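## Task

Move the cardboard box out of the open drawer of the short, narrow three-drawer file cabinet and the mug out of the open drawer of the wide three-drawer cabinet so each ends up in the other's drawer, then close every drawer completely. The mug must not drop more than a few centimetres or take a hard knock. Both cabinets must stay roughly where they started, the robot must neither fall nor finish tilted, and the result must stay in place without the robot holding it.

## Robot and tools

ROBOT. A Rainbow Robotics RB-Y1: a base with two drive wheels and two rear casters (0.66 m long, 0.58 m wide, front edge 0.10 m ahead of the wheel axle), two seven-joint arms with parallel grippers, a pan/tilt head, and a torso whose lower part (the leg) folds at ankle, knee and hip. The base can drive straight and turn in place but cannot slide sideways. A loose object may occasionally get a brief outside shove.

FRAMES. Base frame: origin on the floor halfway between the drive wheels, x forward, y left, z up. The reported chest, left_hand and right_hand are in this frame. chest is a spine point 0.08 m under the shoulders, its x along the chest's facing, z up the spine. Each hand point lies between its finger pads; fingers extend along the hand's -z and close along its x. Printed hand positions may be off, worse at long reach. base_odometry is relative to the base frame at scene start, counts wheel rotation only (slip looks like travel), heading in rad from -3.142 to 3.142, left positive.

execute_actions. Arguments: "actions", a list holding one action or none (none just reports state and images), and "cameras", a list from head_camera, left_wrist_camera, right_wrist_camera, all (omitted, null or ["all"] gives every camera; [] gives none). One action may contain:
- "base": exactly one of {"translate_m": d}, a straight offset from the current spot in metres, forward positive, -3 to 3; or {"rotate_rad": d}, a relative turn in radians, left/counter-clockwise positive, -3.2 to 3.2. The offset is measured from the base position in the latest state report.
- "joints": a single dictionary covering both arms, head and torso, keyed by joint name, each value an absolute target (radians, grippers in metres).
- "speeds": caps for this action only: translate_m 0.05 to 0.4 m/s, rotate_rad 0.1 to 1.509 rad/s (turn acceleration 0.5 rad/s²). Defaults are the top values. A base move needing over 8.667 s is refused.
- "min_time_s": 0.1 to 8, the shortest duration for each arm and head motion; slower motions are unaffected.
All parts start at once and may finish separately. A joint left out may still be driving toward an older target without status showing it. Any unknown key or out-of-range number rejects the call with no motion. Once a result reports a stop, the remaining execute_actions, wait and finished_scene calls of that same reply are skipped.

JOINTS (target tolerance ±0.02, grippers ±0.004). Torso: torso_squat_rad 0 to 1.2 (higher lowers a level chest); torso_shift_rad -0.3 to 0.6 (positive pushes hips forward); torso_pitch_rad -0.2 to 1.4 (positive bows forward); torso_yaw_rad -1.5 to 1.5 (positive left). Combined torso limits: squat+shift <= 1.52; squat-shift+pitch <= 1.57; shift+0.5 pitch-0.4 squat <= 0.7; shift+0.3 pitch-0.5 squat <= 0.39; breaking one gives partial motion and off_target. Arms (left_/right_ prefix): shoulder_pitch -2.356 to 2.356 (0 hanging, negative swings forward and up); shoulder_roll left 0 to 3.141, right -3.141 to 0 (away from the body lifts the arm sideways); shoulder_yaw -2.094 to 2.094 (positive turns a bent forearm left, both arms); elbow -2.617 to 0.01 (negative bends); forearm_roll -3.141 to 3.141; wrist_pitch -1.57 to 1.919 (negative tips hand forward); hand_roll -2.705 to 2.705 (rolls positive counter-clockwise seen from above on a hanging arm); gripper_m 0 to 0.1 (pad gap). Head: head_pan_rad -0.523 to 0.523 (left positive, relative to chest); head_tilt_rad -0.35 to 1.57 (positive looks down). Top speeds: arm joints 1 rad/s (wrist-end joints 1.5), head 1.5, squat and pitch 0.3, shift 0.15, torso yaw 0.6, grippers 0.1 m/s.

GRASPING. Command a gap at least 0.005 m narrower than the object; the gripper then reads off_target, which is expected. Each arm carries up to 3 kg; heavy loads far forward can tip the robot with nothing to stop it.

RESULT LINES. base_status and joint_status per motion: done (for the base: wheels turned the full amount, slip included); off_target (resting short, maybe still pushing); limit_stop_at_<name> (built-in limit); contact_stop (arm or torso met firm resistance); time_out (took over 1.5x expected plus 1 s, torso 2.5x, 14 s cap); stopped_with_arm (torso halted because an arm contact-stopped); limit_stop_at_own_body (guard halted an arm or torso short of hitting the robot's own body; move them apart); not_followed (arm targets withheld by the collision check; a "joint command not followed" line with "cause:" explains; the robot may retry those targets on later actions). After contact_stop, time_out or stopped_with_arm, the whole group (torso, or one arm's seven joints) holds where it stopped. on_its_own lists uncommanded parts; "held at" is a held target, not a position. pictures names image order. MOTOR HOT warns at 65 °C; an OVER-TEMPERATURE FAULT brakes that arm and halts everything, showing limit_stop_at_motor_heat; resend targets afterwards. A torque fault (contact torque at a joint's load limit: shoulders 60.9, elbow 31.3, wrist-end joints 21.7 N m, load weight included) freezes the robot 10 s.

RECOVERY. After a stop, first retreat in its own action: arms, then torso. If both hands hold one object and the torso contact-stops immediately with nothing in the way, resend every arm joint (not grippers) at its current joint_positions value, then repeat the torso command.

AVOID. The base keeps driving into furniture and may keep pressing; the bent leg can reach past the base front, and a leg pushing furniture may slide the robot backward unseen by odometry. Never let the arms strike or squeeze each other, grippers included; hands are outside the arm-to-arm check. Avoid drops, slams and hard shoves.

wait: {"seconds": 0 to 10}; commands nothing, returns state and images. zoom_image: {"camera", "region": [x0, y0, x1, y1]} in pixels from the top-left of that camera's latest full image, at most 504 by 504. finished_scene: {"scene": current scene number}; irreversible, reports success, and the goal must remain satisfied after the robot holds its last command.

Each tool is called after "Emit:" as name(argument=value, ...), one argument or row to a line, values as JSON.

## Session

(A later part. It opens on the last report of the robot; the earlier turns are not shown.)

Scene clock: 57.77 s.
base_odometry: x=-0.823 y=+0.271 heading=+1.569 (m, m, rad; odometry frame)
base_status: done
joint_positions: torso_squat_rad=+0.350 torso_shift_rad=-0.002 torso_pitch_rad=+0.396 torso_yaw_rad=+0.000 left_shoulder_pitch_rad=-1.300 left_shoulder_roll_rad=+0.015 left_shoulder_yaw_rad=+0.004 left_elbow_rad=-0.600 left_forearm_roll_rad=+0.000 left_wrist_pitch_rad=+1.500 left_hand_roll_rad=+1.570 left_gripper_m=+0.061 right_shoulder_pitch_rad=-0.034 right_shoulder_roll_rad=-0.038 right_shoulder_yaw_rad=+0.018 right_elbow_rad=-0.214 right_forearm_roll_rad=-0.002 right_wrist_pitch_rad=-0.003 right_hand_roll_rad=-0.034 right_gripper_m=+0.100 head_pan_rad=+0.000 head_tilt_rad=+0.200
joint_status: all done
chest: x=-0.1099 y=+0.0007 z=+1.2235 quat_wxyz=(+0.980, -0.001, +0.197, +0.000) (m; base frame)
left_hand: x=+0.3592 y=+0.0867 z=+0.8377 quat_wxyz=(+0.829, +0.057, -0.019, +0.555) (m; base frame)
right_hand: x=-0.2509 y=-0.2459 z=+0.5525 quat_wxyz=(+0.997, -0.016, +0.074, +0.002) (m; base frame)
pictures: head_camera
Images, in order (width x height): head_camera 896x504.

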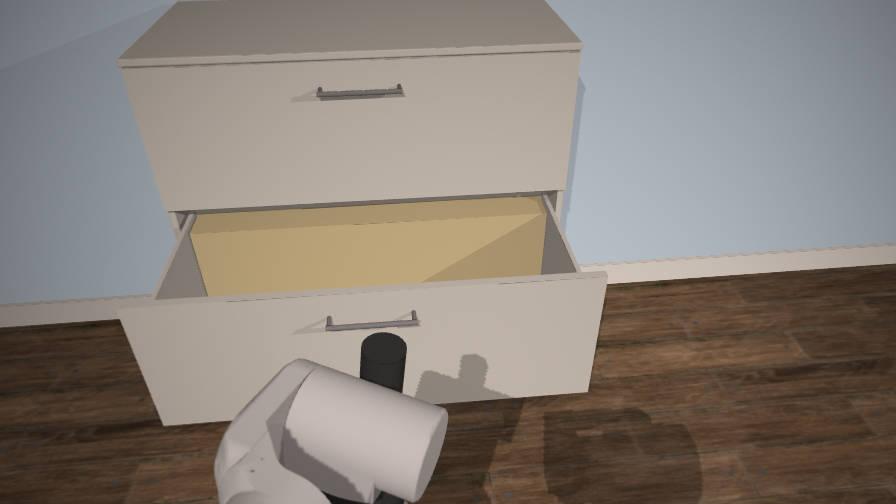

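Emit:
execute_actions(
  actions=[
    {"base":{"translate_m":0.85},"joints":{"head_tilt_rad":0.8}},
  ],
  cameras=["head_camera","left_wrist_camera"],
)

Scene clock: 61.63 s.
base_odometry: x=-0.821 y=+1.121 heading=+1.568 (m, m, rad; odometry frame)
base_status: done
joint_positions: torso_squat_rad=+0.350 torso_shift_rad=-0.002 torso_pitch_rad=+0.396 torso_yaw_rad=+0.000 left_shoulder_pitch_rad=-1.300 left_shoulder_roll_rad=+0.015 left_shoulder_yaw_rad=+0.004 left_elbow_rad=-0.600 left_forearm_roll_rad=+0.000 left_wrist_pitch_rad=+1.500 left_hand_roll_rad=+1.570 left_gripper_m=+0.061 right_shoulder_pitch_rad=-0.034 right_shoulder_roll_rad=-0.038 right_shoulder_yaw_rad=+0.018 right_elbow_rad=-0.214 right_forearm_roll_rad=-0.002 right_wrist_pitch_rad=-0.003 right_hand_roll_rad=-0.034 right_gripper_m=+0.100 head_pan_rad=+0.000 head_tilt_rad=+0.800
joint_status: all done
chest: x=-0.1099 y=+0.0007 z=+1.2235 quat_wxyz=(+0.980, -0.001, +0.197, +0.000) (m; base frame)
left_hand: x=+0.3592 y=+0.0866 z=+0.8377 quat_wxyz=(+0.829, +0.057, -0.019, +0.555) (m; base frame)
right_hand: x=-0.2509 y=-0.2459 z=+0.5525 quat_wxyz=(+0.997, -0.016, +0.074, +0.002) (m; base frame)
pictures: head_camera, left_wrist_camera
Images, in order (width x height): head_camera 896x504, left_wrist_camera 644x364.

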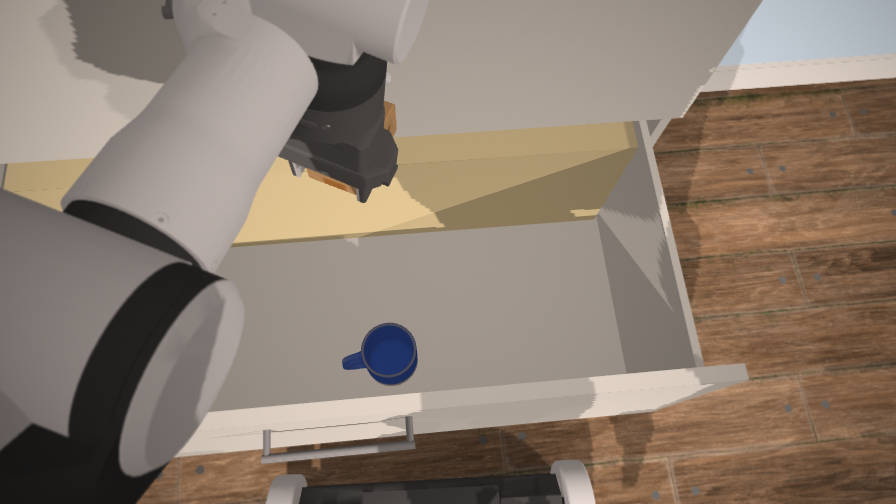

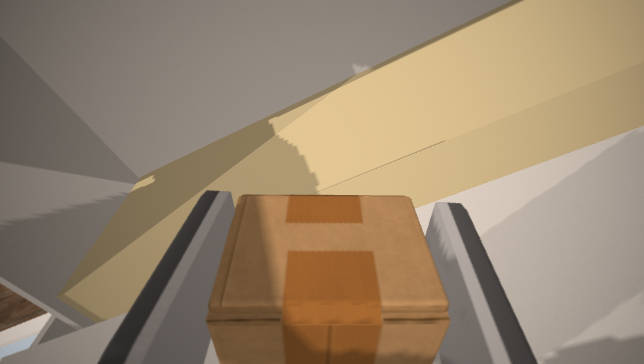

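Emit:
execute_actions(
  actions=[
    {"base":{"translate_m":-0.08},"joints":{"torso_squat_rad":0.0,"torso_pitch_rad":1.0,"left_shoulder_pitch_rad":-1.72,"left_shoulder_roll_rad":0.3,"left_elbow_rad":-0.05,"left_wrist_pitch_rad":0.75,"head_tilt_rad":0.3},"min_time_s":2.5},
  ],
)

Scene clock: 65.77 s.
base_odometry: x=-0.821 y=+1.041 heading=+1.569 (m, m, rad; odometry frame)
base_status: done
joint_positions: torso_squat_rad=+0.000 torso_shift_rad=-0.002 torso_pitch_rad=+1.000 torso_yaw_rad=+0.000 left_shoulder_pitch_rad=-1.719 left_shoulder_roll_rad=+0.299 left_shoulder_yaw_rad=+0.004 left_elbow_rad=-0.050 left_forearm_roll_rad=+0.000 left_wrist_pitch_rad=+0.750 left_hand_roll_rad=+1.570 left_gripper_m=+0.060 right_shoulder_pitch_rad=-0.034 right_shoulder_roll_rad=-0.038 right_shoulder_yaw_rad=+0.018 right_elbow_rad=-0.214 right_forearm_roll_rad=-0.002 right_wrist_pitch_rad=-0.003 right_hand_roll_rad=-0.034 right_gripper_m=+0.100 head_pan_rad=+0.000 head_tilt_rad=+0.300
joint_status: all done
chest: x=+0.0310 y=+0.0007 z=+1.1476 quat_wxyz=(+0.878, -0.001, +0.480, +0.000) (m; base frame)
left_hand: x=+0.4537 y=+0.1968 z=+0.5622 quat_wxyz=(+0.810, +0.048, -0.054, +0.582) (m; base frame)
right_hand: x=-0.4662 y=-0.2459 z=+0.6755 quat_wxyz=(+0.930, -0.015, +0.367, +0.007) (m; base frame)
pictures: head_camera, left_wrist_camera, right_wrist_camera
Images, in order (width x height): head_camera 896x504, left_wrist_camera 644x364, right_wrist_camera 644x364.

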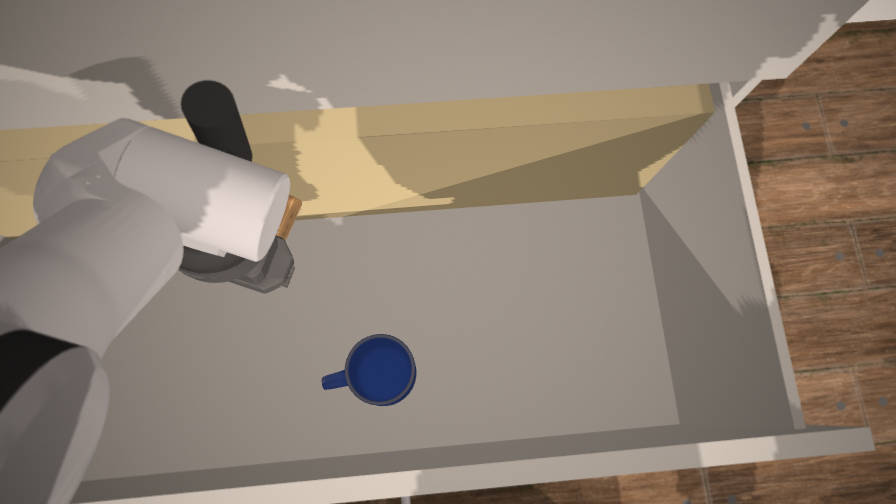

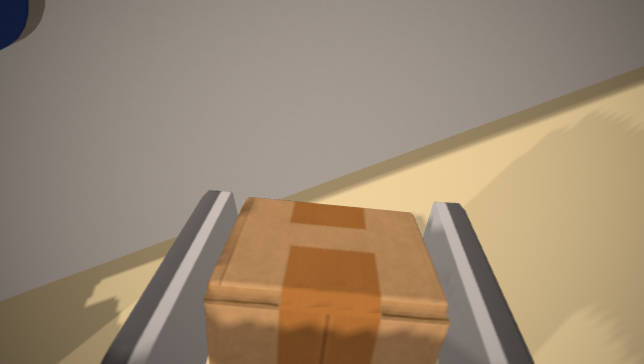

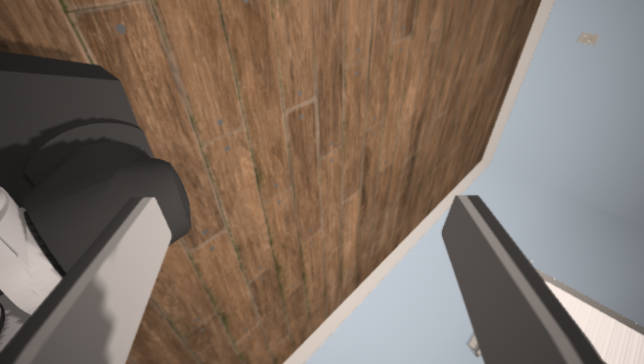

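Emit:
execute_actions(
  actions=[
    {"joints":{"torso_squat_rad":0.5,"left_shoulder_roll_rad":0.4}},
  ],
  cameras=["head_camera"],
)

Scene clock: 68.53 s.
base_odometry: x=-0.821 y=+1.041 heading=+1.569 (m, m, rad; odometry frame)
base_status: not commanded
joint_positions: torso_squat_rad=+0.500 torso_shift_rad=-0.002 torso_pitch_rad=+1.000 torso_yaw_rad=+0.000 left_shoulder_pitch_rad=-1.719 left_shoulder_roll_rad=+0.400 left_shoulder_yaw_rad=+0.004 left_elbow_rad=-0.050 left_forearm_roll_rad=+0.000 left_wrist_pitch_rad=+0.750 left_hand_roll_rad=+1.570 left_gripper_m=+0.060 right_shoulder_pitch_rad=-0.034 right_shoulder_roll_rad=-0.038 right_shoulder_yaw_rad=+0.018 right_elbow_rad=-0.214 right_forearm_roll_rad=-0.002 right_wrist_pitch_rad=-0.003 right_hand_roll_rad=-0.034 right_gripper_m=+0.100 head_pan_rad=+0.000 head_tilt_rad=+0.300
joint_status: all done
chest: x=+0.0311 y=+0.0007 z=+1.0619 quat_wxyz=(+0.878, -0.001, +0.479, +0.000) (m; base frame)
left_hand: x=+0.4747 y=+0.2635 z=+0.4898 quat_wxyz=(+0.788, +0.068, -0.087, +0.606) (m; base frame)
right_hand: x=-0.4661 y=-0.2459 z=+0.5898 quat_wxyz=(+0.930, -0.015, +0.367, +0.007) (m; base frame)
pictures: head_camera
Images, in order (width x height): head_camera 896x504.

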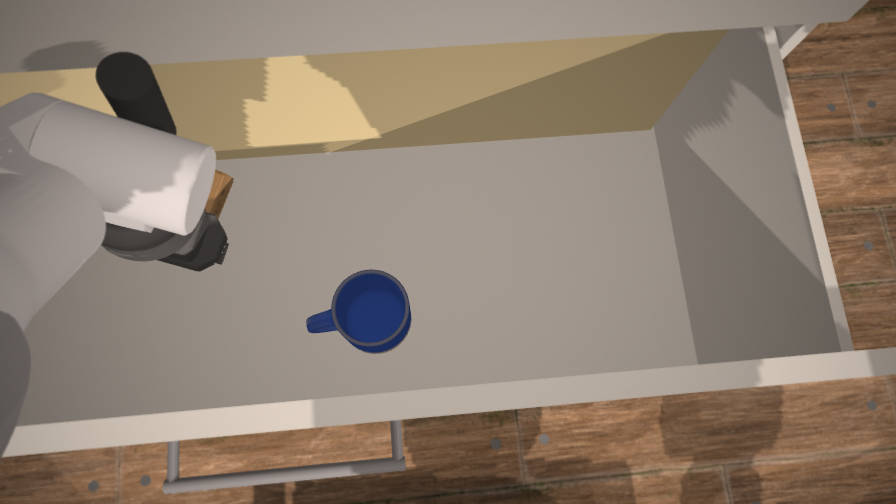

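Emit:
execute_actions(
  actions=[
    {"joints":{"left_shoulder_pitch_rad":-1.6,"left_wrist_pitch_rad":0.63},"min_time_s":1.5},
  ],
  cameras=["head_camera"],
)

Scene clock: 70.60 s.
base_odometry: x=-0.821 y=+1.041 heading=+1.569 (m, m, rad; odometry frame)
base_status: not commanded
joint_positions: torso_squat_rad=+0.500 torso_shift_rad=-0.002 torso_pitch_rad=+1.000 torso_yaw_rad=+0.000 left_shoulder_pitch_rad=-1.600 left_shoulder_roll_rad=+0.400 left_shoulder_yaw_rad=+0.004 left_elbow_rad=-0.050 left_forearm_roll_rad=+0.000 left_wrist_pitch_rad=+0.630 left_hand_roll_rad=+1.570 left_gripper_m=+0.060 right_shoulder_pitch_rad=-0.034 right_shoulder_roll_rad=-0.038 right_shoulder_yaw_rad=+0.018 right_elbow_rad=-0.214 right_forearm_roll_rad=-0.002 right_wrist_pitch_rad=-0.003 right_hand_roll_rad=-0.034 right_gripper_m=+0.100 head_pan_rad=+0.000 head_tilt_rad=+0.300
joint_status: all done
chest: x=+0.0311 y=+0.0007 z=+1.0619 quat_wxyz=(+0.878, -0.001, +0.479, +0.000) (m; base frame)
left_hand: x=+0.4290 y=+0.2858 z=+0.4519 quat_wxyz=(+0.789, +0.069, -0.089, +0.604) (m; base frame)
right_hand: x=-0.4661 y=-0.2459 z=+0.5898 quat_wxyz=(+0.930, -0.015, +0.367, +0.007) (m; base frame)
pictures: head_camera
Images, in order (width x height): head_camera 896x504.

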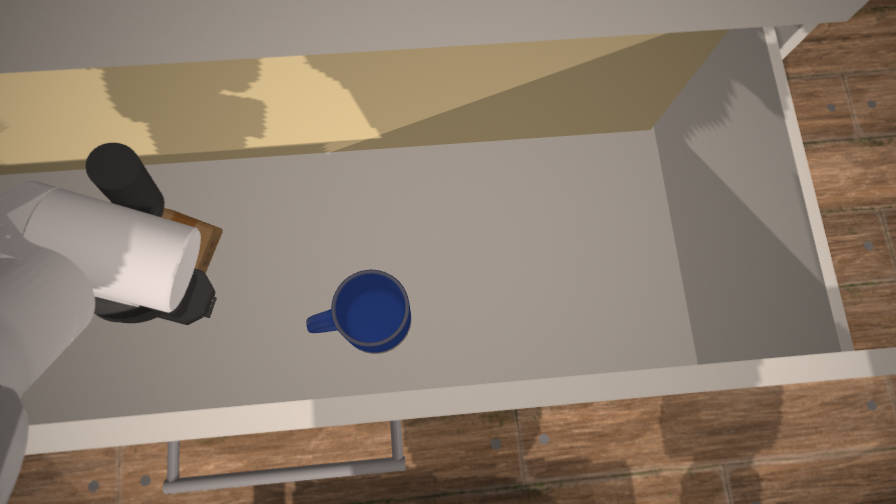

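Emit:
execute_actions(
  actions=[
    {"joints":{"torso_squat_rad":0.57}},
  ],
  cameras=["left_wrist_camera"],
)

Scene clock: 71.83 s.
base_odometry: x=-0.821 y=+1.041 heading=+1.569 (m, m, rad; odometry frame)
base_status: not commanded
joint_positions: torso_squat_rad=+0.569 torso_shift_rad=-0.003 torso_pitch_rad=+0.997 torso_yaw_rad=+0.001 left_shoulder_pitch_rad=-1.603 left_shoulder_roll_rad=+0.404 left_shoulder_yaw_rad=+0.004 left_elbow_rad=-0.051 left_forearm_roll_rad=-0.001 left_wrist_pitch_rad=+0.630 left_hand_roll_rad=+1.570 left_gripper_m=+0.065 right_shoulder_pitch_rad=-0.034 right_shoulder_roll_rad=-0.038 right_shoulder_yaw_rad=+0.018 right_elbow_rad=-0.214 right_forearm_roll_rad=-0.002 right_wrist_pitch_rad=-0.003 right_hand_roll_rad=-0.034 right_gripper_m=+0.100 head_pan_rad=+0.000 head_tilt_rad=+0.300
joint_status: all done
chest: x=+0.0300 y=+0.0004 z=+1.0380 quat_wxyz=(+0.878, +0.000, +0.478, +0.000) (m; base frame)
left_hand: x=+0.4327 y=+0.2882 z=+0.4310 quat_wxyz=(+0.789, +0.068, -0.093, +0.604) (m; base frame)
right_hand: x=-0.4657 y=-0.2458 z=+0.5642 quat_wxyz=(+0.931, -0.014, +0.365, +0.007) (m; base frame)
pictures: left_wrist_camera
Images, in order (width x height): left_wrist_camera 644x364.

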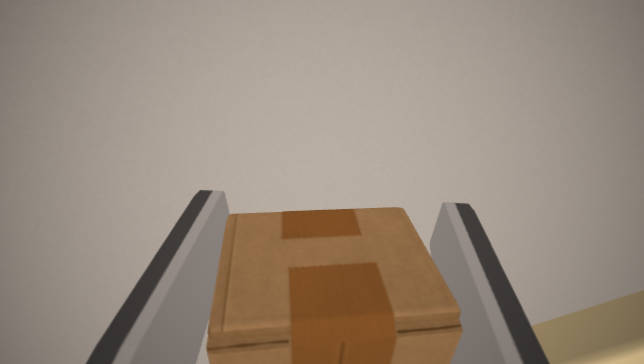

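Emit:
execute_actions(
  actions=[
    {"joints":{"left_gripper_m":0.1}},
  ],
  cameras=[],
)

Emit:
execute_actions(
  actions=[
    {"joints":{"torso_squat_rad":0.0,"left_shoulder_pitch_rad":-1.75,"left_wrist_pitch_rad":0.78}},
  ],
  cameras=[],
)

Emit:
execute_actions(
  actions=[
    {"joints":{"left_shoulder_roll_rad":0.1,"left_gripper_m":0.05}},
  ],
  cameras=["head_camera","left_wrist_camera"],
)

Scene clock: 73.77 s.
base_odometry: x=-0.821 y=+1.041 heading=+1.569 (m, m, rad; odometry frame)
base_status: not commanded
joint_positions: torso_squat_rad=+0.569 torso_shift_rad=-0.004 torso_pitch_rad=+0.996 torso_yaw_rad=+0.001 left_shoulder_pitch_rad=-1.605 left_shoulder_roll_rad=+0.409 left_shoulder_yaw_rad=+0.003 left_elbow_rad=-0.052 left_forearm_roll_rad=-0.001 left_wrist_pitch_rad=+0.631 left_hand_roll_rad=+1.570 left_gripper_m=+0.096 right_shoulder_pitch_rad=-0.034 right_shoulder_roll_rad=-0.038 right_shoulder_yaw_rad=+0.018 right_elbow_rad=-0.214 right_forearm_roll_rad=-0.002 right_wrist_pitch_rad=-0.003 right_hand_roll_rad=-0.034 right_gripper_m=+0.100 head_pan_rad=+0.000 head_tilt_rad=+0.300
joint_status: left_gripper_m off_target (ended at +0.096, target +0.100)
chest: x=+0.0297 y=+0.0004 z=+1.0382 quat_wxyz=(+0.878, +0.000, +0.478, +0.001) (m; base frame)
left_hand: x=+0.4354 y=+0.2922 z=+0.4336 quat_wxyz=(+0.788, +0.068, -0.096, +0.605) (m; base frame)
right_hand: x=-0.4654 y=-0.2457 z=+0.5637 quat_wxyz=(+0.931, -0.014, +0.365, +0.007) (m; base frame)
pictures: none
No camera images: the call's "cameras" was empty. Leave "cameras" out to get every camera's image.

Scene clock: 76.43 s.
base_odometry: x=-0.821 y=+1.041 heading=+1.569 (m, m, rad; odometry frame)
base_status: not commanded
joint_positions: torso_squat_rad=+0.000 torso_shift_rad=-0.002 torso_pitch_rad=+1.000 torso_yaw_rad=+0.000 left_shoulder_pitch_rad=-1.750 left_shoulder_roll_rad=+0.400 left_shoulder_yaw_rad=+0.004 left_elbow_rad=-0.050 left_forearm_roll_rad=+0.000 left_wrist_pitch_rad=+0.780 left_hand_roll_rad=+1.570 left_gripper_m=+0.099 right_shoulder_pitch_rad=-0.034 right_shoulder_roll_rad=-0.038 right_shoulder_yaw_rad=+0.018 right_elbow_rad=-0.214 right_forearm_roll_rad=-0.002 right_wrist_pitch_rad=-0.003 right_hand_roll_rad=-0.034 right_gripper_m=+0.100 head_pan_rad=+0.000 head_tilt_rad=+0.300
joint_status: all done
chest: x=+0.0309 y=+0.0006 z=+1.1476 quat_wxyz=(+0.878, -0.001, +0.480, +0.000) (m; base frame)
left_hand: x=+0.4858 y=+0.2582 z=+0.5862 quat_wxyz=(+0.788, +0.067, -0.087, +0.606) (m; base frame)
right_hand: x=-0.4662 y=-0.2458 z=+0.6754 quat_wxyz=(+0.930, -0.014, +0.367, +0.007) (m; base frame)
pictures: none
No camera images: the call's "cameras" was empty. Leave "cameras" out to get every camera's image.

Scene clock: 77.70 s.
base_odometry: x=-0.821 y=+1.041 heading=+1.569 (m, m, rad; odometry frame)
base_status: not commanded
joint_positions: torso_squat_rad=+0.000 torso_shift_rad=-0.002 torso_pitch_rad=+1.000 torso_yaw_rad=+0.000 left_shoulder_pitch_rad=-1.750 left_shoulder_roll_rad=+0.100 left_shoulder_yaw_rad=+0.004 left_elbow_rad=-0.050 left_forearm_roll_rad=+0.000 left_wrist_pitch_rad=+0.780 left_hand_roll_rad=+1.570 left_gripper_m=+0.050 right_shoulder_pitch_rad=-0.034 right_shoulder_roll_rad=-0.038 right_shoulder_yaw_rad=+0.018 right_elbow_rad=-0.214 right_forearm_roll_rad=-0.002 right_wrist_pitch_rad=-0.003 right_hand_roll_rad=-0.034 right_gripper_m=+0.100 head_pan_rad=+0.000 head_tilt_rad=+0.300
joint_status: all done
chest: x=+0.0309 y=+0.0006 z=+1.1476 quat_wxyz=(+0.878, -0.001, +0.480, +0.000) (m; base frame)
left_hand: x=+0.4112 y=+0.0621 z=+0.5631 quat_wxyz=(+0.849, +0.008, +0.009, +0.528) (m; base frame)
right_hand: x=-0.4663 y=-0.2458 z=+0.6755 quat_wxyz=(+0.930, -0.015, +0.367, +0.007) (m; base frame)
pictures: head_camera, left_wrist_camera
Images, in order (width x height): head_camera 896x504, left_wrist_camera 644x364.

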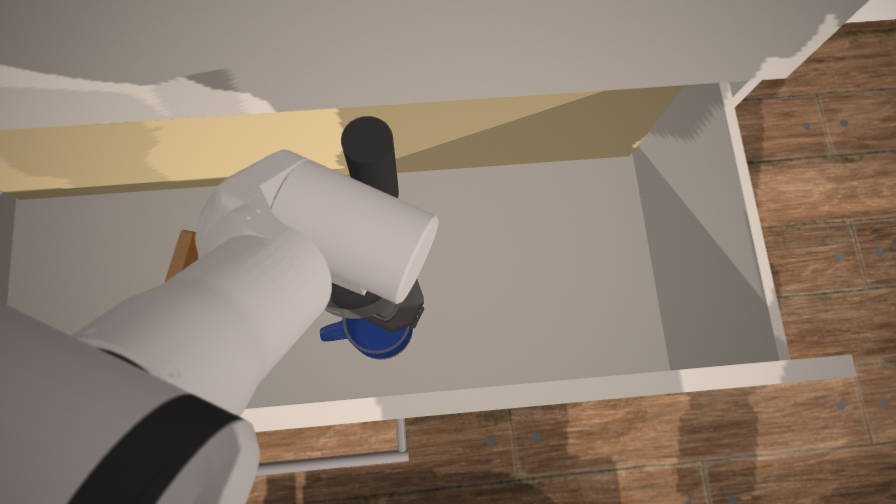

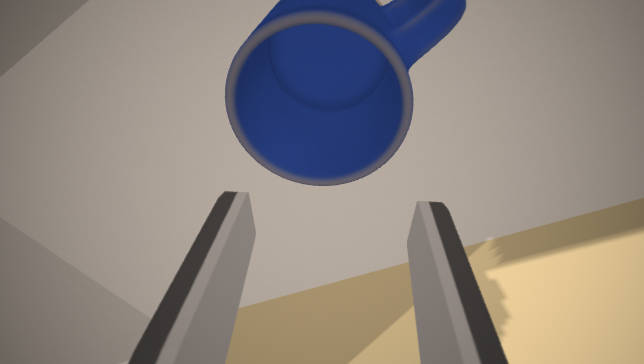

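Emit:
execute_actions(
  actions=[
    {"base":{"translate_m":-0.025},"joints":{"left_hand_roll_rad":0.0}},
  ],
  cameras=["left_wrist_camera"],
)

Emit:
execute_actions(
  actions=[
    {"joints":{"torso_squat_rad":0.3}},
  ],
  cameras=["left_wrist_camera","head_camera"],
)

Scene clock: 79.90 s.
base_odometry: x=-0.821 y=+1.016 heading=+1.570 (m, m, rad; odometry frame)
base_status: done
joint_positions: torso_squat_rad=+0.000 torso_shift_rad=-0.002 torso_pitch_rad=+1.000 torso_yaw_rad=+0.000 left_shoulder_pitch_rad=-1.750 left_shoulder_roll_rad=+0.100 left_shoulder_yaw_rad=+0.004 left_elbow_rad=-0.050 left_forearm_roll_rad=+0.000 left_wrist_pitch_rad=+0.780 left_hand_roll_rad=+0.000 left_gripper_m=+0.050 right_shoulder_pitch_rad=-0.034 right_shoulder_roll_rad=-0.038 right_shoulder_yaw_rad=+0.018 right_elbow_rad=-0.214 right_forearm_roll_rad=-0.002 right_wrist_pitch_rad=-0.003 right_hand_roll_rad=-0.034 right_gripper_m=+0.100 head_pan_rad=+0.000 head_tilt_rad=+0.300
joint_status: all done
chest: x=+0.0308 y=+0.0007 z=+1.1477 quat_wxyz=(+0.878, -0.001, +0.479, +0.000) (m; base frame)
left_hand: x=+0.4112 y=+0.0621 z=+0.5632 quat_wxyz=(+0.974, -0.001, +0.012, -0.227) (m; base frame)
right_hand: x=-0.4663 y=-0.2458 z=+0.6755 quat_wxyz=(+0.930, -0.015, +0.367, +0.007) (m; base frame)
pictures: left_wrist_camera
Images, in order (width x height): left_wrist_camera 644x364.

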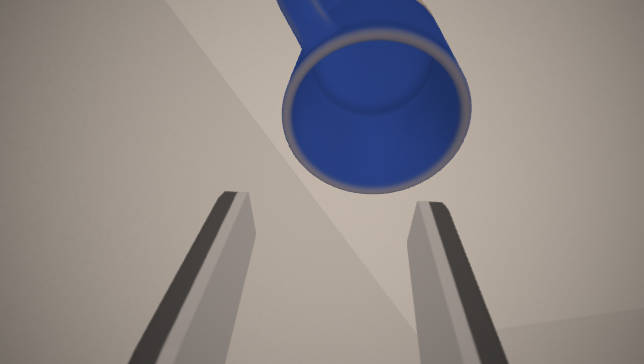

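Scene clock: 81.67 s.
base_odometry: x=-0.821 y=+1.016 heading=+1.570 (m, m, rad; odometry frame)
base_status: not commanded
joint_positions: torso_squat_rad=+0.300 torso_shift_rad=-0.002 torso_pitch_rad=+1.000 torso_yaw_rad=+0.000 left_shoulder_pitch_rad=-1.750 left_shoulder_roll_rad=+0.100 left_shoulder_yaw_rad=+0.004 left_elbow_rad=-0.050 left_forearm_roll_rad=+0.000 left_wrist_pitch_rad=+0.780 left_hand_roll_rad=+0.000 left_gripper_m=+0.050 right_shoulder_pitch_rad=-0.034 right_shoulder_roll_rad=-0.038 right_shoulder_yaw_rad=+0.018 right_elbow_rad=-0.214 right_forearm_roll_rad=-0.002 right_wrist_pitch_rad=-0.003 right_hand_roll_rad=-0.034 right_gripper_m=+0.100 head_pan_rad=+0.000 head_tilt_rad=+0.300
joint_status: all done
chest: x=+0.0309 y=+0.0006 z=+1.1164 quat_wxyz=(+0.878, -0.001, +0.479, +0.000) (m; base frame)
left_hand: x=+0.4113 y=+0.0621 z=+0.5319 quat_wxyz=(+0.974, -0.001, +0.012, -0.227) (m; base frame)
right_hand: x=-0.4662 y=-0.2459 z=+0.6442 quat_wxyz=(+0.930, -0.015, +0.367, +0.007) (m; base frame)
pictures: head_camera, left_wrist_camera
Images, in order (width x height): head_camera 896x504, left_wrist_camera 644x364.

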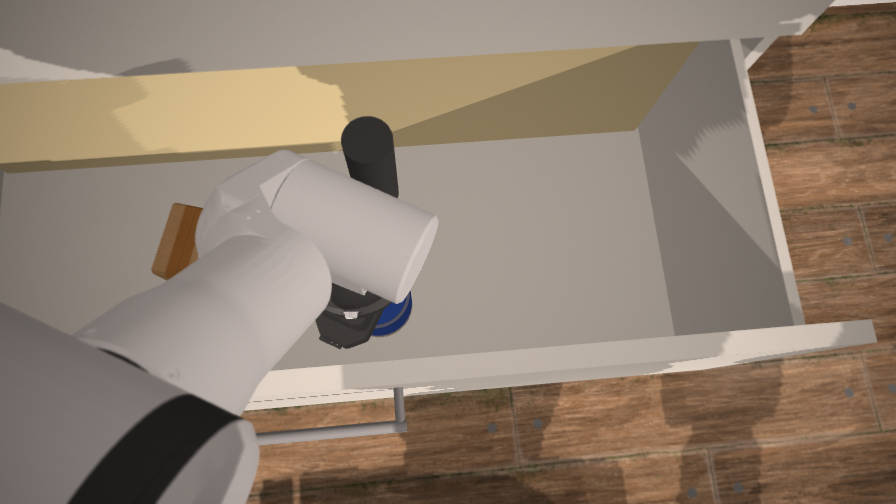

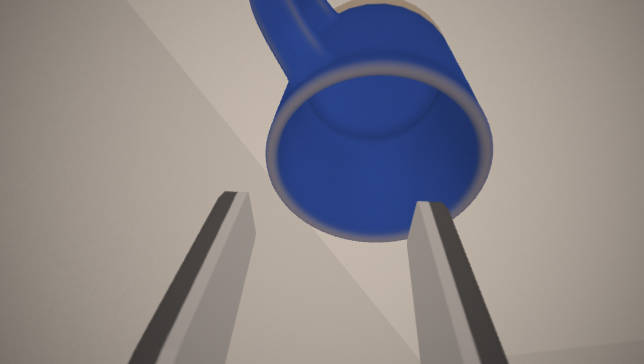

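Emit:
execute_actions(
  actions=[
    {"base":{"translate_m":-0.022}},
  ],
  cameras=[],
)

Emit:
execute_actions(
  actions=[
    {"joints":{"torso_squat_rad":0.47}},
  ],
  cameras=["left_wrist_camera"],
)

Scene clock: 83.03 s.
base_odometry: x=-0.821 y=+0.994 heading=+1.571 (m, m, rad; odometry frame)
base_status: done
joint_positions: torso_squat_rad=+0.300 torso_shift_rad=-0.002 torso_pitch_rad=+1.000 torso_yaw_rad=+0.000 left_shoulder_pitch_rad=-1.750 left_shoulder_roll_rad=+0.100 left_shoulder_yaw_rad=+0.004 left_elbow_rad=-0.050 left_forearm_roll_rad=+0.000 left_wrist_pitch_rad=+0.780 left_hand_roll_rad=+0.000 left_gripper_m=+0.050 right_shoulder_pitch_rad=-0.034 right_shoulder_roll_rad=-0.038 right_shoulder_yaw_rad=+0.018 right_elbow_rad=-0.214 right_forearm_roll_rad=-0.002 right_wrist_pitch_rad=-0.003 right_hand_roll_rad=-0.034 right_gripper_m=+0.100 head_pan_rad=+0.000 head_tilt_rad=+0.300
joint_status: not commanded
chest: x=+0.0309 y=+0.0006 z=+1.1164 quat_wxyz=(+0.878, -0.001, +0.479, +0.000) (m; base frame)
left_hand: x=+0.4113 y=+0.0622 z=+0.5319 quat_wxyz=(+0.974, -0.001, +0.012, -0.227) (m; base frame)
right_hand: x=-0.4662 y=-0.2459 z=+0.6442 quat_wxyz=(+0.930, -0.015, +0.367, +0.007) (m; base frame)
pictures: none
No camera images: the call's "cameras" was empty. Leave "cameras" out to get every camera's image.

Scene clock: 84.40 s.
base_odometry: x=-0.821 y=+0.994 heading=+1.571 (m, m, rad; odometry frame)
base_status: not commanded
joint_positions: torso_squat_rad=+0.470 torso_shift_rad=-0.002 torso_pitch_rad=+1.000 torso_yaw_rad=+0.000 left_shoulder_pitch_rad=-1.750 left_shoulder_roll_rad=+0.100 left_shoulder_yaw_rad=+0.004 left_elbow_rad=-0.050 left_forearm_roll_rad=+0.000 left_wrist_pitch_rad=+0.780 left_hand_roll_rad=+0.000 left_gripper_m=+0.050 right_shoulder_pitch_rad=-0.034 right_shoulder_roll_rad=-0.038 right_shoulder_yaw_rad=+0.018 right_elbow_rad=-0.214 right_forearm_roll_rad=-0.002 right_wrist_pitch_rad=-0.003 right_hand_roll_rad=-0.034 right_gripper_m=+0.100 head_pan_rad=+0.000 head_tilt_rad=+0.300
joint_status: all done
chest: x=+0.0310 y=+0.0006 z=+1.0718 quat_wxyz=(+0.878, -0.001, +0.479, +0.000) (m; base frame)
left_hand: x=+0.4114 y=+0.0621 z=+0.4872 quat_wxyz=(+0.974, -0.001, +0.012, -0.227) (m; base frame)
right_hand: x=-0.4661 y=-0.2459 z=+0.5996 quat_wxyz=(+0.930, -0.015, +0.367, +0.007) (m; base frame)
pictures: left_wrist_camera
Images, in order (width x height): left_wrist_camera 644x364.

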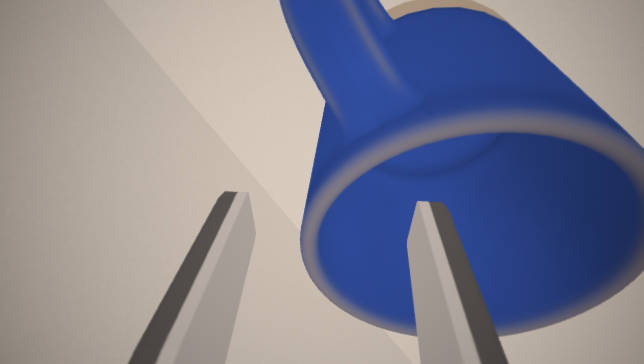

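Good. Lower a bit more and pinch.

Emit:
execute_actions(
  actions=[
    {"joints":{"torso_squat_rad":0.56}},
  ],
  cameras=[],
)

Emit:
execute_actions(
  actions=[
    {"joints":{"left_gripper_m":0.0}},
  ],
  cameras=["left_wrist_camera"],
)

Emit:
execute_actions(
  actions=[
    {"joints":{"torso_squat_rad":0.0}},
  ],
  cameras=["left_wrist_camera"],
)

Scene clock: 85.80 s.
base_odometry: x=-0.821 y=+0.994 heading=+1.571 (m, m, rad; odometry frame)
base_status: not commanded
joint_positions: torso_squat_rad=+0.560 torso_shift_rad=-0.002 torso_pitch_rad=+1.000 torso_yaw_rad=+0.000 left_shoulder_pitch_rad=-1.750 left_shoulder_roll_rad=+0.100 left_shoulder_yaw_rad=+0.004 left_elbow_rad=-0.050 left_forearm_roll_rad=+0.000 left_wrist_pitch_rad=+0.780 left_hand_roll_rad=+0.000 left_gripper_m=+0.050 right_shoulder_pitch_rad=-0.034 right_shoulder_roll_rad=-0.038 right_shoulder_yaw_rad=+0.018 right_elbow_rad=-0.214 right_forearm_roll_rad=-0.002 right_wrist_pitch_rad=-0.003 right_hand_roll_rad=-0.034 right_gripper_m=+0.100 head_pan_rad=+0.000 head_tilt_rad=+0.300
joint_status: all done
chest: x=+0.0311 y=+0.0006 z=+1.0407 quat_wxyz=(+0.878, -0.001, +0.479, +0.000) (m; base frame)
left_hand: x=+0.4115 y=+0.0621 z=+0.4562 quat_wxyz=(+0.974, -0.001, +0.012, -0.227) (m; base frame)
right_hand: x=-0.4660 y=-0.2459 z=+0.5686 quat_wxyz=(+0.930, -0.015, +0.367, +0.007) (m; base frame)
pictures: none
No camera images: the call's "cameras" was empty. Leave "cameras" out to get every camera's image.

Scene clock: 86.80 s.
base_odometry: x=-0.821 y=+0.994 heading=+1.571 (m, m, rad; odometry frame)
base_status: not commanded
joint_positions: torso_squat_rad=+0.560 torso_shift_rad=-0.002 torso_pitch_rad=+1.000 torso_yaw_rad=+0.000 left_shoulder_pitch_rad=-1.750 left_shoulder_roll_rad=+0.100 left_shoulder_yaw_rad=+0.004 left_elbow_rad=-0.050 left_forearm_roll_rad=+0.000 left_wrist_pitch_rad=+0.780 left_hand_roll_rad=+0.000 left_gripper_m=+0.007 right_shoulder_pitch_rad=-0.034 right_shoulder_roll_rad=-0.038 right_shoulder_yaw_rad=+0.018 right_elbow_rad=-0.214 right_forearm_roll_rad=-0.002 right_wrist_pitch_rad=-0.003 right_hand_roll_rad=-0.034 right_gripper_m=+0.100 head_pan_rad=+0.000 head_tilt_rad=+0.300
joint_status: left_gripper_m off_target (ended at +0.007, target +0.000)
chest: x=+0.0311 y=+0.0006 z=+1.0407 quat_wxyz=(+0.878, -0.001, +0.479, +0.000) (m; base frame)
left_hand: x=+0.4115 y=+0.0621 z=+0.4562 quat_wxyz=(+0.974, -0.001, +0.012, -0.227) (m; base frame)
right_hand: x=-0.4660 y=-0.2459 z=+0.5686 quat_wxyz=(+0.930, -0.015, +0.367, +0.007) (m; base frame)
pictures: left_wrist_camera
Images, in order (width x height): left_wrist_camera 644x364.

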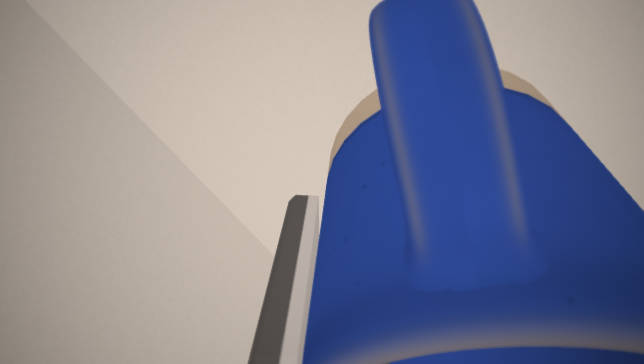

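Scene clock: 89.43 s.
base_odometry: x=-0.821 y=+0.994 heading=+1.571 (m, m, rad; odometry frame)
base_status: not commanded
joint_positions: torso_squat_rad=+0.000 torso_shift_rad=-0.002 torso_pitch_rad=+1.000 torso_yaw_rad=+0.000 left_shoulder_pitch_rad=-1.750 left_shoulder_roll_rad=+0.100 left_shoulder_yaw_rad=+0.004 left_elbow_rad=-0.050 left_forearm_roll_rad=+0.000 left_wrist_pitch_rad=+0.780 left_hand_roll_rad=+0.000 left_gripper_m=+0.007 right_shoulder_pitch_rad=-0.034 right_shoulder_roll_rad=-0.038 right_shoulder_yaw_rad=+0.018 right_elbow_rad=-0.214 right_forearm_roll_rad=-0.002 right_wrist_pitch_rad=-0.003 right_hand_roll_rad=-0.034 right_gripper_m=+0.100 head_pan_rad=+0.000 head_tilt_rad=+0.300
joint_status: all done
chest: x=+0.0310 y=+0.0007 z=+1.1476 quat_wxyz=(+0.878, -0.001, +0.480, +0.000) (m; base frame)
left_hand: x=+0.4111 y=+0.0622 z=+0.5629 quat_wxyz=(+0.974, -0.001, +0.012, -0.227) (m; base frame)
right_hand: x=-0.4663 y=-0.2459 z=+0.6756 quat_wxyz=(+0.930, -0.015, +0.367, +0.007) (m; base frame)
pictures: left_wrist_camera
Images, in order (width x height): left_wrist_camera 644x364.

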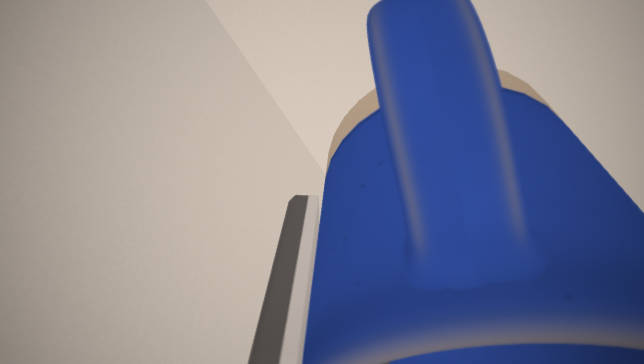

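Emit:
execute_actions(
  actions=[
    {"joints":{"torso_pitch_rad":0.4,"left_shoulder_pitch_rad":-1.3,"left_shoulder_roll_rad":0.015,"left_elbow_rad":-0.6,"left_wrist_pitch_rad":1.5,"head_tilt_rad":0.7},"min_time_s":2.6},
  ],
  cameras=["head_camera"],
)

Scene clock: 92.77 s.
base_odometry: x=-0.821 y=+0.994 heading=+1.571 (m, m, rad; odometry frame)
base_status: not commanded
joint_positions: torso_squat_rad=+0.000 torso_shift_rad=-0.002 torso_pitch_rad=+0.400 torso_yaw_rad=+0.000 left_shoulder_pitch_rad=-1.300 left_shoulder_roll_rad=+0.015 left_shoulder_yaw_rad=+0.004 left_elbow_rad=-0.600 left_forearm_roll_rad=+0.000 left_wrist_pitch_rad=+1.500 left_hand_roll_rad=+0.000 left_gripper_m=+0.007 right_shoulder_pitch_rad=-0.034 right_shoulder_roll_rad=-0.038 right_shoulder_yaw_rad=+0.018 right_elbow_rad=-0.214 right_forearm_roll_rad=-0.002 right_wrist_pitch_rad=-0.003 right_hand_roll_rad=-0.034 right_gripper_m=+0.100 head_pan_rad=+0.000 head_tilt_rad=+0.700
joint_status: all done
chest: x=-0.1090 y=+0.0007 z=+1.2655 quat_wxyz=(+0.980, -0.001, +0.199, +0.000) (m; base frame)
left_hand: x=+0.3588 y=+0.0867 z=+0.8780 quat_wxyz=(+0.979, +0.054, +0.028, -0.194) (m; base frame)
right_hand: x=-0.2526 y=-0.2459 z=+0.5951 quat_wxyz=(+0.997, -0.016, +0.076, +0.002) (m; base frame)
pictures: head_camera
Images, in order (width x height): head_camera 896x504.

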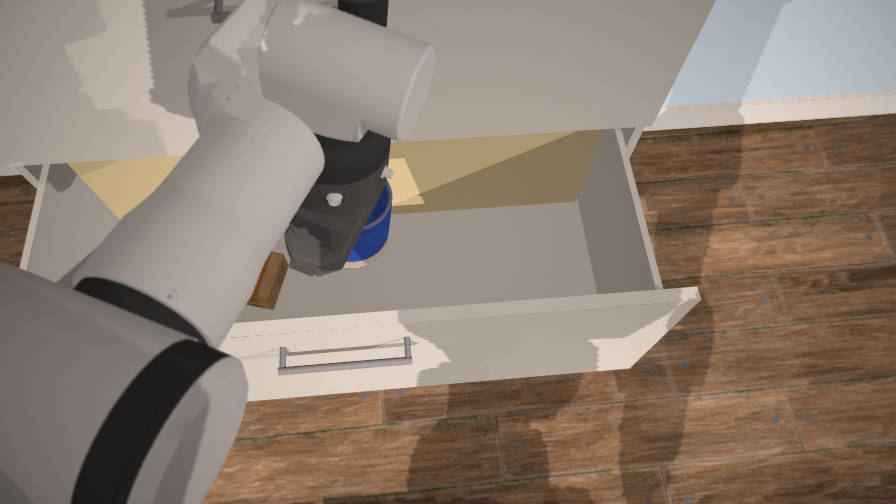

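Emit:
execute_actions(
  actions=[
    {"base":{"translate_m":-0.3}},
  ],
  cameras=[],
)

Emit:
execute_actions(
  actions=[
    {"joints":{"torso_squat_rad":0.8,"left_shoulder_pitch_rad":-0.6,"left_elbow_rad":-1.6,"left_wrist_pitch_rad":1.8,"right_shoulder_pitch_rad":-0.9,"right_elbow_rad":-0.4,"right_gripper_m":0.0,"head_tilt_rad":0.4},"min_time_s":2},
  ],
  cameras=["head_camera"],
)

Scene clock: 95.80 s.
base_odometry: x=-0.821 y=+0.694 heading=+1.570 (m, m, rad; odometry frame)
base_status: done
joint_positions: torso_squat_rad=+0.000 torso_shift_rad=-0.002 torso_pitch_rad=+0.400 torso_yaw_rad=+0.000 left_shoulder_pitch_rad=-1.299 left_shoulder_roll_rad=+0.015 left_shoulder_yaw_rad=+0.004 left_elbow_rad=-0.600 left_forearm_roll_rad=+0.000 left_wrist_pitch_rad=+1.500 left_hand_roll_rad=+0.000 left_gripper_m=+0.007 right_shoulder_pitch_rad=-0.034 right_shoulder_roll_rad=-0.038 right_shoulder_yaw_rad=+0.018 right_elbow_rad=-0.214 right_forearm_roll_rad=-0.002 right_wrist_pitch_rad=-0.003 right_hand_roll_rad=-0.034 right_gripper_m=+0.100 head_pan_rad=+0.000 head_tilt_rad=+0.700
joint_status: not commanded
chest: x=-0.1090 y=+0.0007 z=+1.2655 quat_wxyz=(+0.980, -0.001, +0.199, +0.000) (m; base frame)
left_hand: x=+0.3586 y=+0.0867 z=+0.8779 quat_wxyz=(+0.979, +0.054, +0.028, -0.194) (m; base frame)
right_hand: x=-0.2526 y=-0.2459 z=+0.5951 quat_wxyz=(+0.997, -0.016, +0.075, +0.002) (m; base frame)
pictures: none
No camera images: the call's "cameras" was empty. Leave "cameras" out to get every camera's image.

Scene clock: 99.27 s.
base_odometry: x=-0.821 y=+0.694 heading=+1.570 (m, m, rad; odometry frame)
base_status: not commanded
joint_positions: torso_squat_rad=+0.800 torso_shift_rad=-0.002 torso_pitch_rad=+0.400 torso_yaw_rad=+0.000 left_shoulder_pitch_rad=-0.600 left_shoulder_roll_rad=+0.015 left_shoulder_yaw_rad=+0.004 left_elbow_rad=-1.600 left_forearm_roll_rad=+0.000 left_wrist_pitch_rad=+1.800 left_hand_roll_rad=+0.000 left_gripper_m=+0.007 right_shoulder_pitch_rad=-0.900 right_shoulder_roll_rad=-0.038 right_shoulder_yaw_rad=+0.018 right_elbow_rad=-0.400 right_forearm_roll_rad=-0.002 right_wrist_pitch_rad=-0.003 right_hand_roll_rad=-0.034 right_gripper_m=+0.000 head_pan_rad=+0.000 head_tilt_rad=+0.400
joint_status: all done
chest: x=-0.1086 y=+0.0006 z=+1.0532 quat_wxyz=(+0.980, -0.001, +0.199, +0.000) (m; base frame)
left_hand: x=+0.2419 y=+0.1526 z=+0.6489 quat_wxyz=(+0.995, -0.004, +0.017, -0.097) (m; base frame)
right_hand: x=+0.4034 y=-0.1024 z=+0.5493 quat_wxyz=(+0.901, +0.046, -0.412, +0.130) (m; base frame)
pictures: head_camera
Images, in order (width x height): head_camera 896x504.

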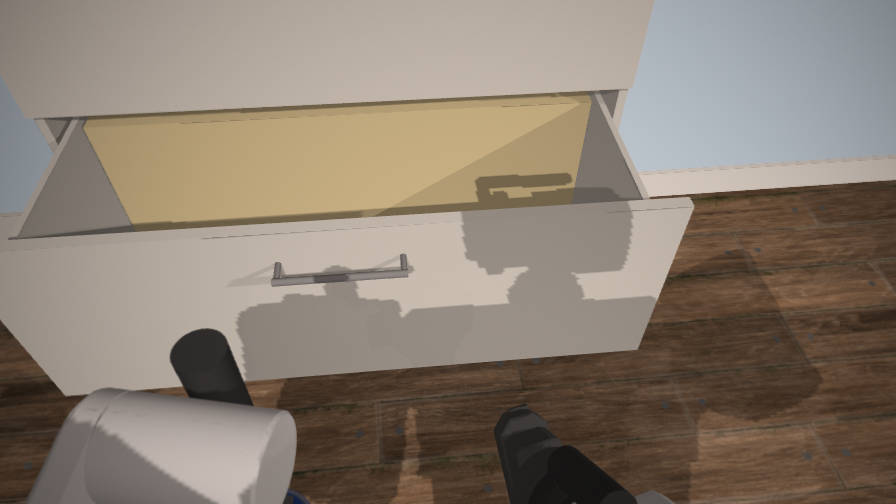

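Emit:
execute_actions(
  actions=[
    {"joints":{"left_shoulder_pitch_rad":-0.25,"left_elbow_rad":-1.95,"left_wrist_pitch_rad":1.8},"min_time_s":1.5},
  ],
  cameras=[],
)

Emit:
execute_actions(
  actions=[
    {"base":{"translate_m":0.5},"speeds":{"translate_m":0.12}},
  ],
  cameras=["head_camera"],
)

Scene clock: 101.50 s.
base_odometry: x=-0.821 y=+0.694 heading=+1.570 (m, m, rad; odometry frame)
base_status: not commanded
joint_positions: torso_squat_rad=+0.800 torso_shift_rad=-0.002 torso_pitch_rad=+0.400 torso_yaw_rad=+0.000 left_shoulder_pitch_rad=-0.250 left_shoulder_roll_rad=+0.015 left_shoulder_yaw_rad=+0.004 left_elbow_rad=-1.950 left_forearm_roll_rad=+0.000 left_wrist_pitch_rad=+1.800 left_hand_roll_rad=+0.000 left_gripper_m=+0.007 right_shoulder_pitch_rad=-0.900 right_shoulder_roll_rad=-0.038 right_shoulder_yaw_rad=+0.018 right_elbow_rad=-0.400 right_forearm_roll_rad=-0.002 right_wrist_pitch_rad=-0.003 right_hand_roll_rad=-0.034 right_gripper_m=+0.000 head_pan_rad=+0.000 head_tilt_rad=+0.400
joint_status: all done
chest: x=-0.1085 y=+0.0006 z=+1.0532 quat_wxyz=(+0.980, -0.001, +0.199, +0.000) (m; base frame)
left_hand: x=+0.1605 y=+0.1969 z=+0.6430 quat_wxyz=(+0.999, -0.005, +0.007, -0.040) (m; base frame)
right_hand: x=+0.4034 y=-0.1024 z=+0.5493 quat_wxyz=(+0.901, +0.046, -0.412, +0.130) (m; base frame)
pictures: none
No camera images: the call's "cameras" was empty. Leave "cameras" out to get every camera's image.

Scene clock: 106.33 s.
base_odometry: x=-0.821 y=+1.194 heading=+1.568 (m, m, rad; odometry frame)
base_status: done
joint_positions: torso_squat_rad=+0.800 torso_shift_rad=-0.003 torso_pitch_rad=+0.399 torso_yaw_rad=-0.001 left_shoulder_pitch_rad=-0.250 left_shoulder_roll_rad=+0.015 left_shoulder_yaw_rad=+0.004 left_elbow_rad=-1.950 left_forearm_roll_rad=+0.000 left_wrist_pitch_rad=+1.800 left_hand_roll_rad=+0.000 left_gripper_m=+0.007 right_shoulder_pitch_rad=-0.890 right_shoulder_roll_rad=-0.033 right_shoulder_yaw_rad=+0.020 right_elbow_rad=-0.377 right_forearm_roll_rad=-0.002 right_wrist_pitch_rad=+0.000 right_hand_roll_rad=-0.034 right_gripper_m=+0.000 head_pan_rad=+0.000 head_tilt_rad=+0.400
joint_status: not commanded
chest: x=-0.1092 y=+0.0006 z=+1.0532 quat_wxyz=(+0.980, -0.001, +0.198, +0.000) (m; base frame)
left_hand: x=+0.1602 y=+0.1968 z=+0.6432 quat_wxyz=(+0.999, -0.005, +0.007, -0.040) (m; base frame)
right_hand: x=+0.3886 y=-0.1039 z=+0.5364 quat_wxyz=(+0.908, +0.045, -0.396, +0.130) (m; base frame)
pictures: head_camera
Images, in order (width x height): head_camera 896x504.

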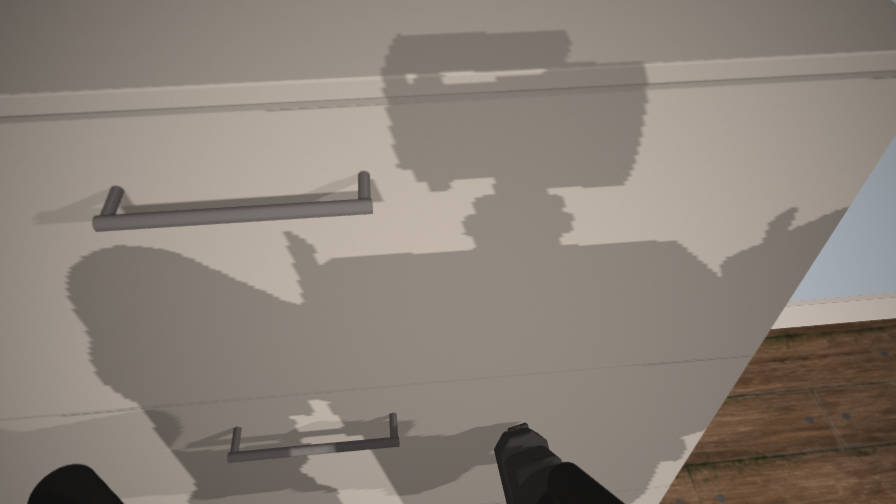

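Emit:
execute_actions(
  actions=[
    {"base":{"translate_m":-0.5},"joints":{"torso_squat_rad":0.2}},
  ],
  cameras=[],
)

Emit:
execute_actions(
  actions=[
    {"base":{"rotate_rad":-2.573},"speeds":{"rotate_rad":0.8},"joints":{"left_shoulder_pitch_rad":-1.3,"left_elbow_rad":-0.6,"left_wrist_pitch_rad":1.5,"right_shoulder_pitch_rad":-0.03,"right_elbow_rad":-0.2,"head_tilt_rad":0.6},"min_time_s":3},
  ],
  cameras=[],
)

Emit:
execute_actions(
  actions=[
    {"base":{"translate_m":2.01}},
  ],
  cameras=[],
)

Emit:
execute_actions(
  actions=[
    {"base":{"rotate_rad":-0.57},"speeds":{"rotate_rad":0.6}},
  ],
  cameras=["head_camera"],
)

Scene clock: 109.83 s.
base_odometry: x=-0.822 y=+0.694 heading=+1.567 (m, m, rad; odometry frame)
base_status: done
joint_positions: torso_squat_rad=+0.200 torso_shift_rad=-0.002 torso_pitch_rad=+0.400 torso_yaw_rad=+0.000 left_shoulder_pitch_rad=-0.250 left_shoulder_roll_rad=+0.015 left_shoulder_yaw_rad=+0.004 left_elbow_rad=-1.950 left_forearm_roll_rad=+0.000 left_wrist_pitch_rad=+1.800 left_hand_roll_rad=+0.000 left_gripper_m=+0.007 right_shoulder_pitch_rad=-0.900 right_shoulder_roll_rad=-0.038 right_shoulder_yaw_rad=+0.019 right_elbow_rad=-0.400 right_forearm_roll_rad=-0.002 right_wrist_pitch_rad=-0.003 right_hand_roll_rad=-0.034 right_gripper_m=+0.000 head_pan_rad=+0.000 head_tilt_rad=+0.400
joint_status: all done
chest: x=-0.1090 y=+0.0007 z=+1.2515 quat_wxyz=(+0.980, -0.001, +0.199, +0.000) (m; base frame)
left_hand: x=+0.1599 y=+0.1970 z=+0.8413 quat_wxyz=(+0.999, -0.005, +0.007, -0.040) (m; base frame)
right_hand: x=+0.4028 y=-0.1023 z=+0.7476 quat_wxyz=(+0.901, +0.046, -0.412, +0.130) (m; base frame)
pictures: none
No camera images: the call's "cameras" was empty. Leave "cameras" out to get every camera's image.

Scene clock: 114.97 s.
base_odometry: x=-0.822 y=+0.693 heading=-1.005 (m, m, rad; odometry frame)
base_status: done
joint_positions: torso_squat_rad=+0.200 torso_shift_rad=-0.002 torso_pitch_rad=+0.400 torso_yaw_rad=+0.000 left_shoulder_pitch_rad=-1.299 left_shoulder_roll_rad=+0.015 left_shoulder_yaw_rad=+0.004 left_elbow_rad=-0.600 left_forearm_roll_rad=+0.000 left_wrist_pitch_rad=+1.500 left_hand_roll_rad=+0.000 left_gripper_m=+0.007 right_shoulder_pitch_rad=-0.030 right_shoulder_roll_rad=-0.038 right_shoulder_yaw_rad=+0.019 right_elbow_rad=-0.200 right_forearm_roll_rad=-0.002 right_wrist_pitch_rad=-0.003 right_hand_roll_rad=-0.034 right_gripper_m=+0.000 head_pan_rad=+0.000 head_tilt_rad=+0.600
joint_status: all done
chest: x=-0.1090 y=+0.0007 z=+1.2515 quat_wxyz=(+0.980, -0.001, +0.199, +0.000) (m; base frame)
left_hand: x=+0.3586 y=+0.0867 z=+0.8640 quat_wxyz=(+0.979, +0.054, +0.028, -0.194) (m; base frame)
right_hand: x=-0.2619 y=-0.2463 z=+0.5834 quat_wxyz=(+0.996, -0.016, +0.084, +0.002) (m; base frame)
pictures: none
No camera images: the call's "cameras" was empty. Leave "cameras" out to get every camera's image.

Scene clock: 121.53 s.
base_odometry: x=+0.254 y=-1.004 heading=-1.006 (m, m, rad; odometry frame)
base_status: done
joint_positions: torso_squat_rad=+0.200 torso_shift_rad=-0.002 torso_pitch_rad=+0.400 torso_yaw_rad=+0.000 left_shoulder_pitch_rad=-1.299 left_shoulder_roll_rad=+0.015 left_shoulder_yaw_rad=+0.004 left_elbow_rad=-0.600 left_forearm_roll_rad=+0.000 left_wrist_pitch_rad=+1.500 left_hand_roll_rad=+0.000 left_gripper_m=+0.007 right_shoulder_pitch_rad=-0.030 right_shoulder_roll_rad=-0.038 right_shoulder_yaw_rad=+0.019 right_elbow_rad=-0.200 right_forearm_roll_rad=-0.002 right_wrist_pitch_rad=-0.003 right_hand_roll_rad=-0.034 right_gripper_m=+0.000 head_pan_rad=+0.000 head_tilt_rad=+0.600
joint_status: not commanded
chest: x=-0.1089 y=+0.0007 z=+1.2515 quat_wxyz=(+0.980, -0.001, +0.199, +0.000) (m; base frame)
left_hand: x=+0.3587 y=+0.0867 z=+0.8639 quat_wxyz=(+0.979, +0.054, +0.028, -0.194) (m; base frame)
right_hand: x=-0.2619 y=-0.2463 z=+0.5834 quat_wxyz=(+0.996, -0.016, +0.084, +0.002) (m; base frame)
pictures: none
No camera images: the call's "cameras" was empty. Leave "cameras" out to get every camera's image.

Scene clock: 124.00 s.
base_odometry: x=+0.254 y=-1.004 heading=-1.575 (m, m, rad; odometry frame)
base_status: done
joint_positions: torso_squat_rad=+0.200 torso_shift_rad=-0.002 torso_pitch_rad=+0.400 torso_yaw_rad=+0.000 left_shoulder_pitch_rad=-1.299 left_shoulder_roll_rad=+0.015 left_shoulder_yaw_rad=+0.004 left_elbow_rad=-0.600 left_forearm_roll_rad=+0.000 left_wrist_pitch_rad=+1.500 left_hand_roll_rad=+0.000 left_gripper_m=+0.007 right_shoulder_pitch_rad=-0.030 right_shoulder_roll_rad=-0.038 right_shoulder_yaw_rad=+0.019 right_elbow_rad=-0.200 right_forearm_roll_rad=-0.002 right_wrist_pitch_rad=-0.003 right_hand_roll_rad=-0.034 right_gripper_m=+0.000 head_pan_rad=+0.000 head_tilt_rad=+0.600
joint_status: not commanded
chest: x=-0.1089 y=+0.0007 z=+1.2515 quat_wxyz=(+0.980, -0.001, +0.199, +0.000) (m; base frame)
left_hand: x=+0.3587 y=+0.0867 z=+0.8639 quat_wxyz=(+0.979, +0.054, +0.028, -0.194) (m; base frame)
right_hand: x=-0.2619 y=-0.2463 z=+0.5834 quat_wxyz=(+0.996, -0.016, +0.084, +0.002) (m; base frame)
pictures: head_camera
Images, in order (width x height): head_camera 896x504.

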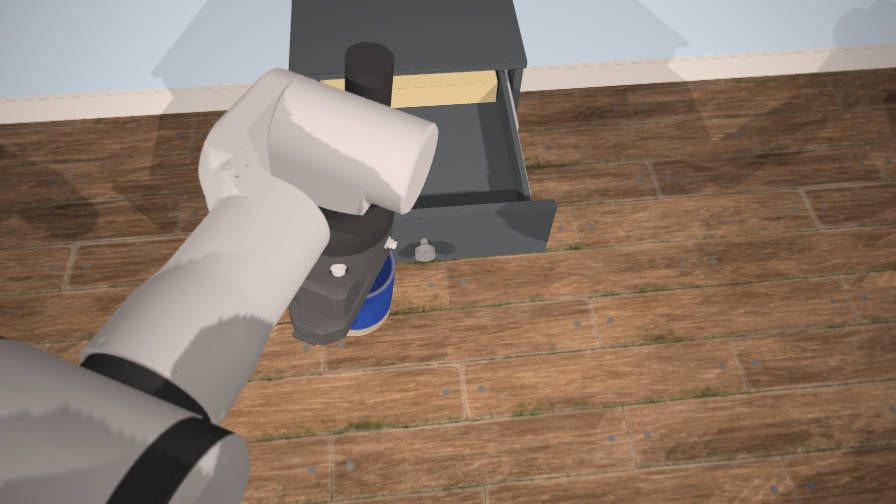

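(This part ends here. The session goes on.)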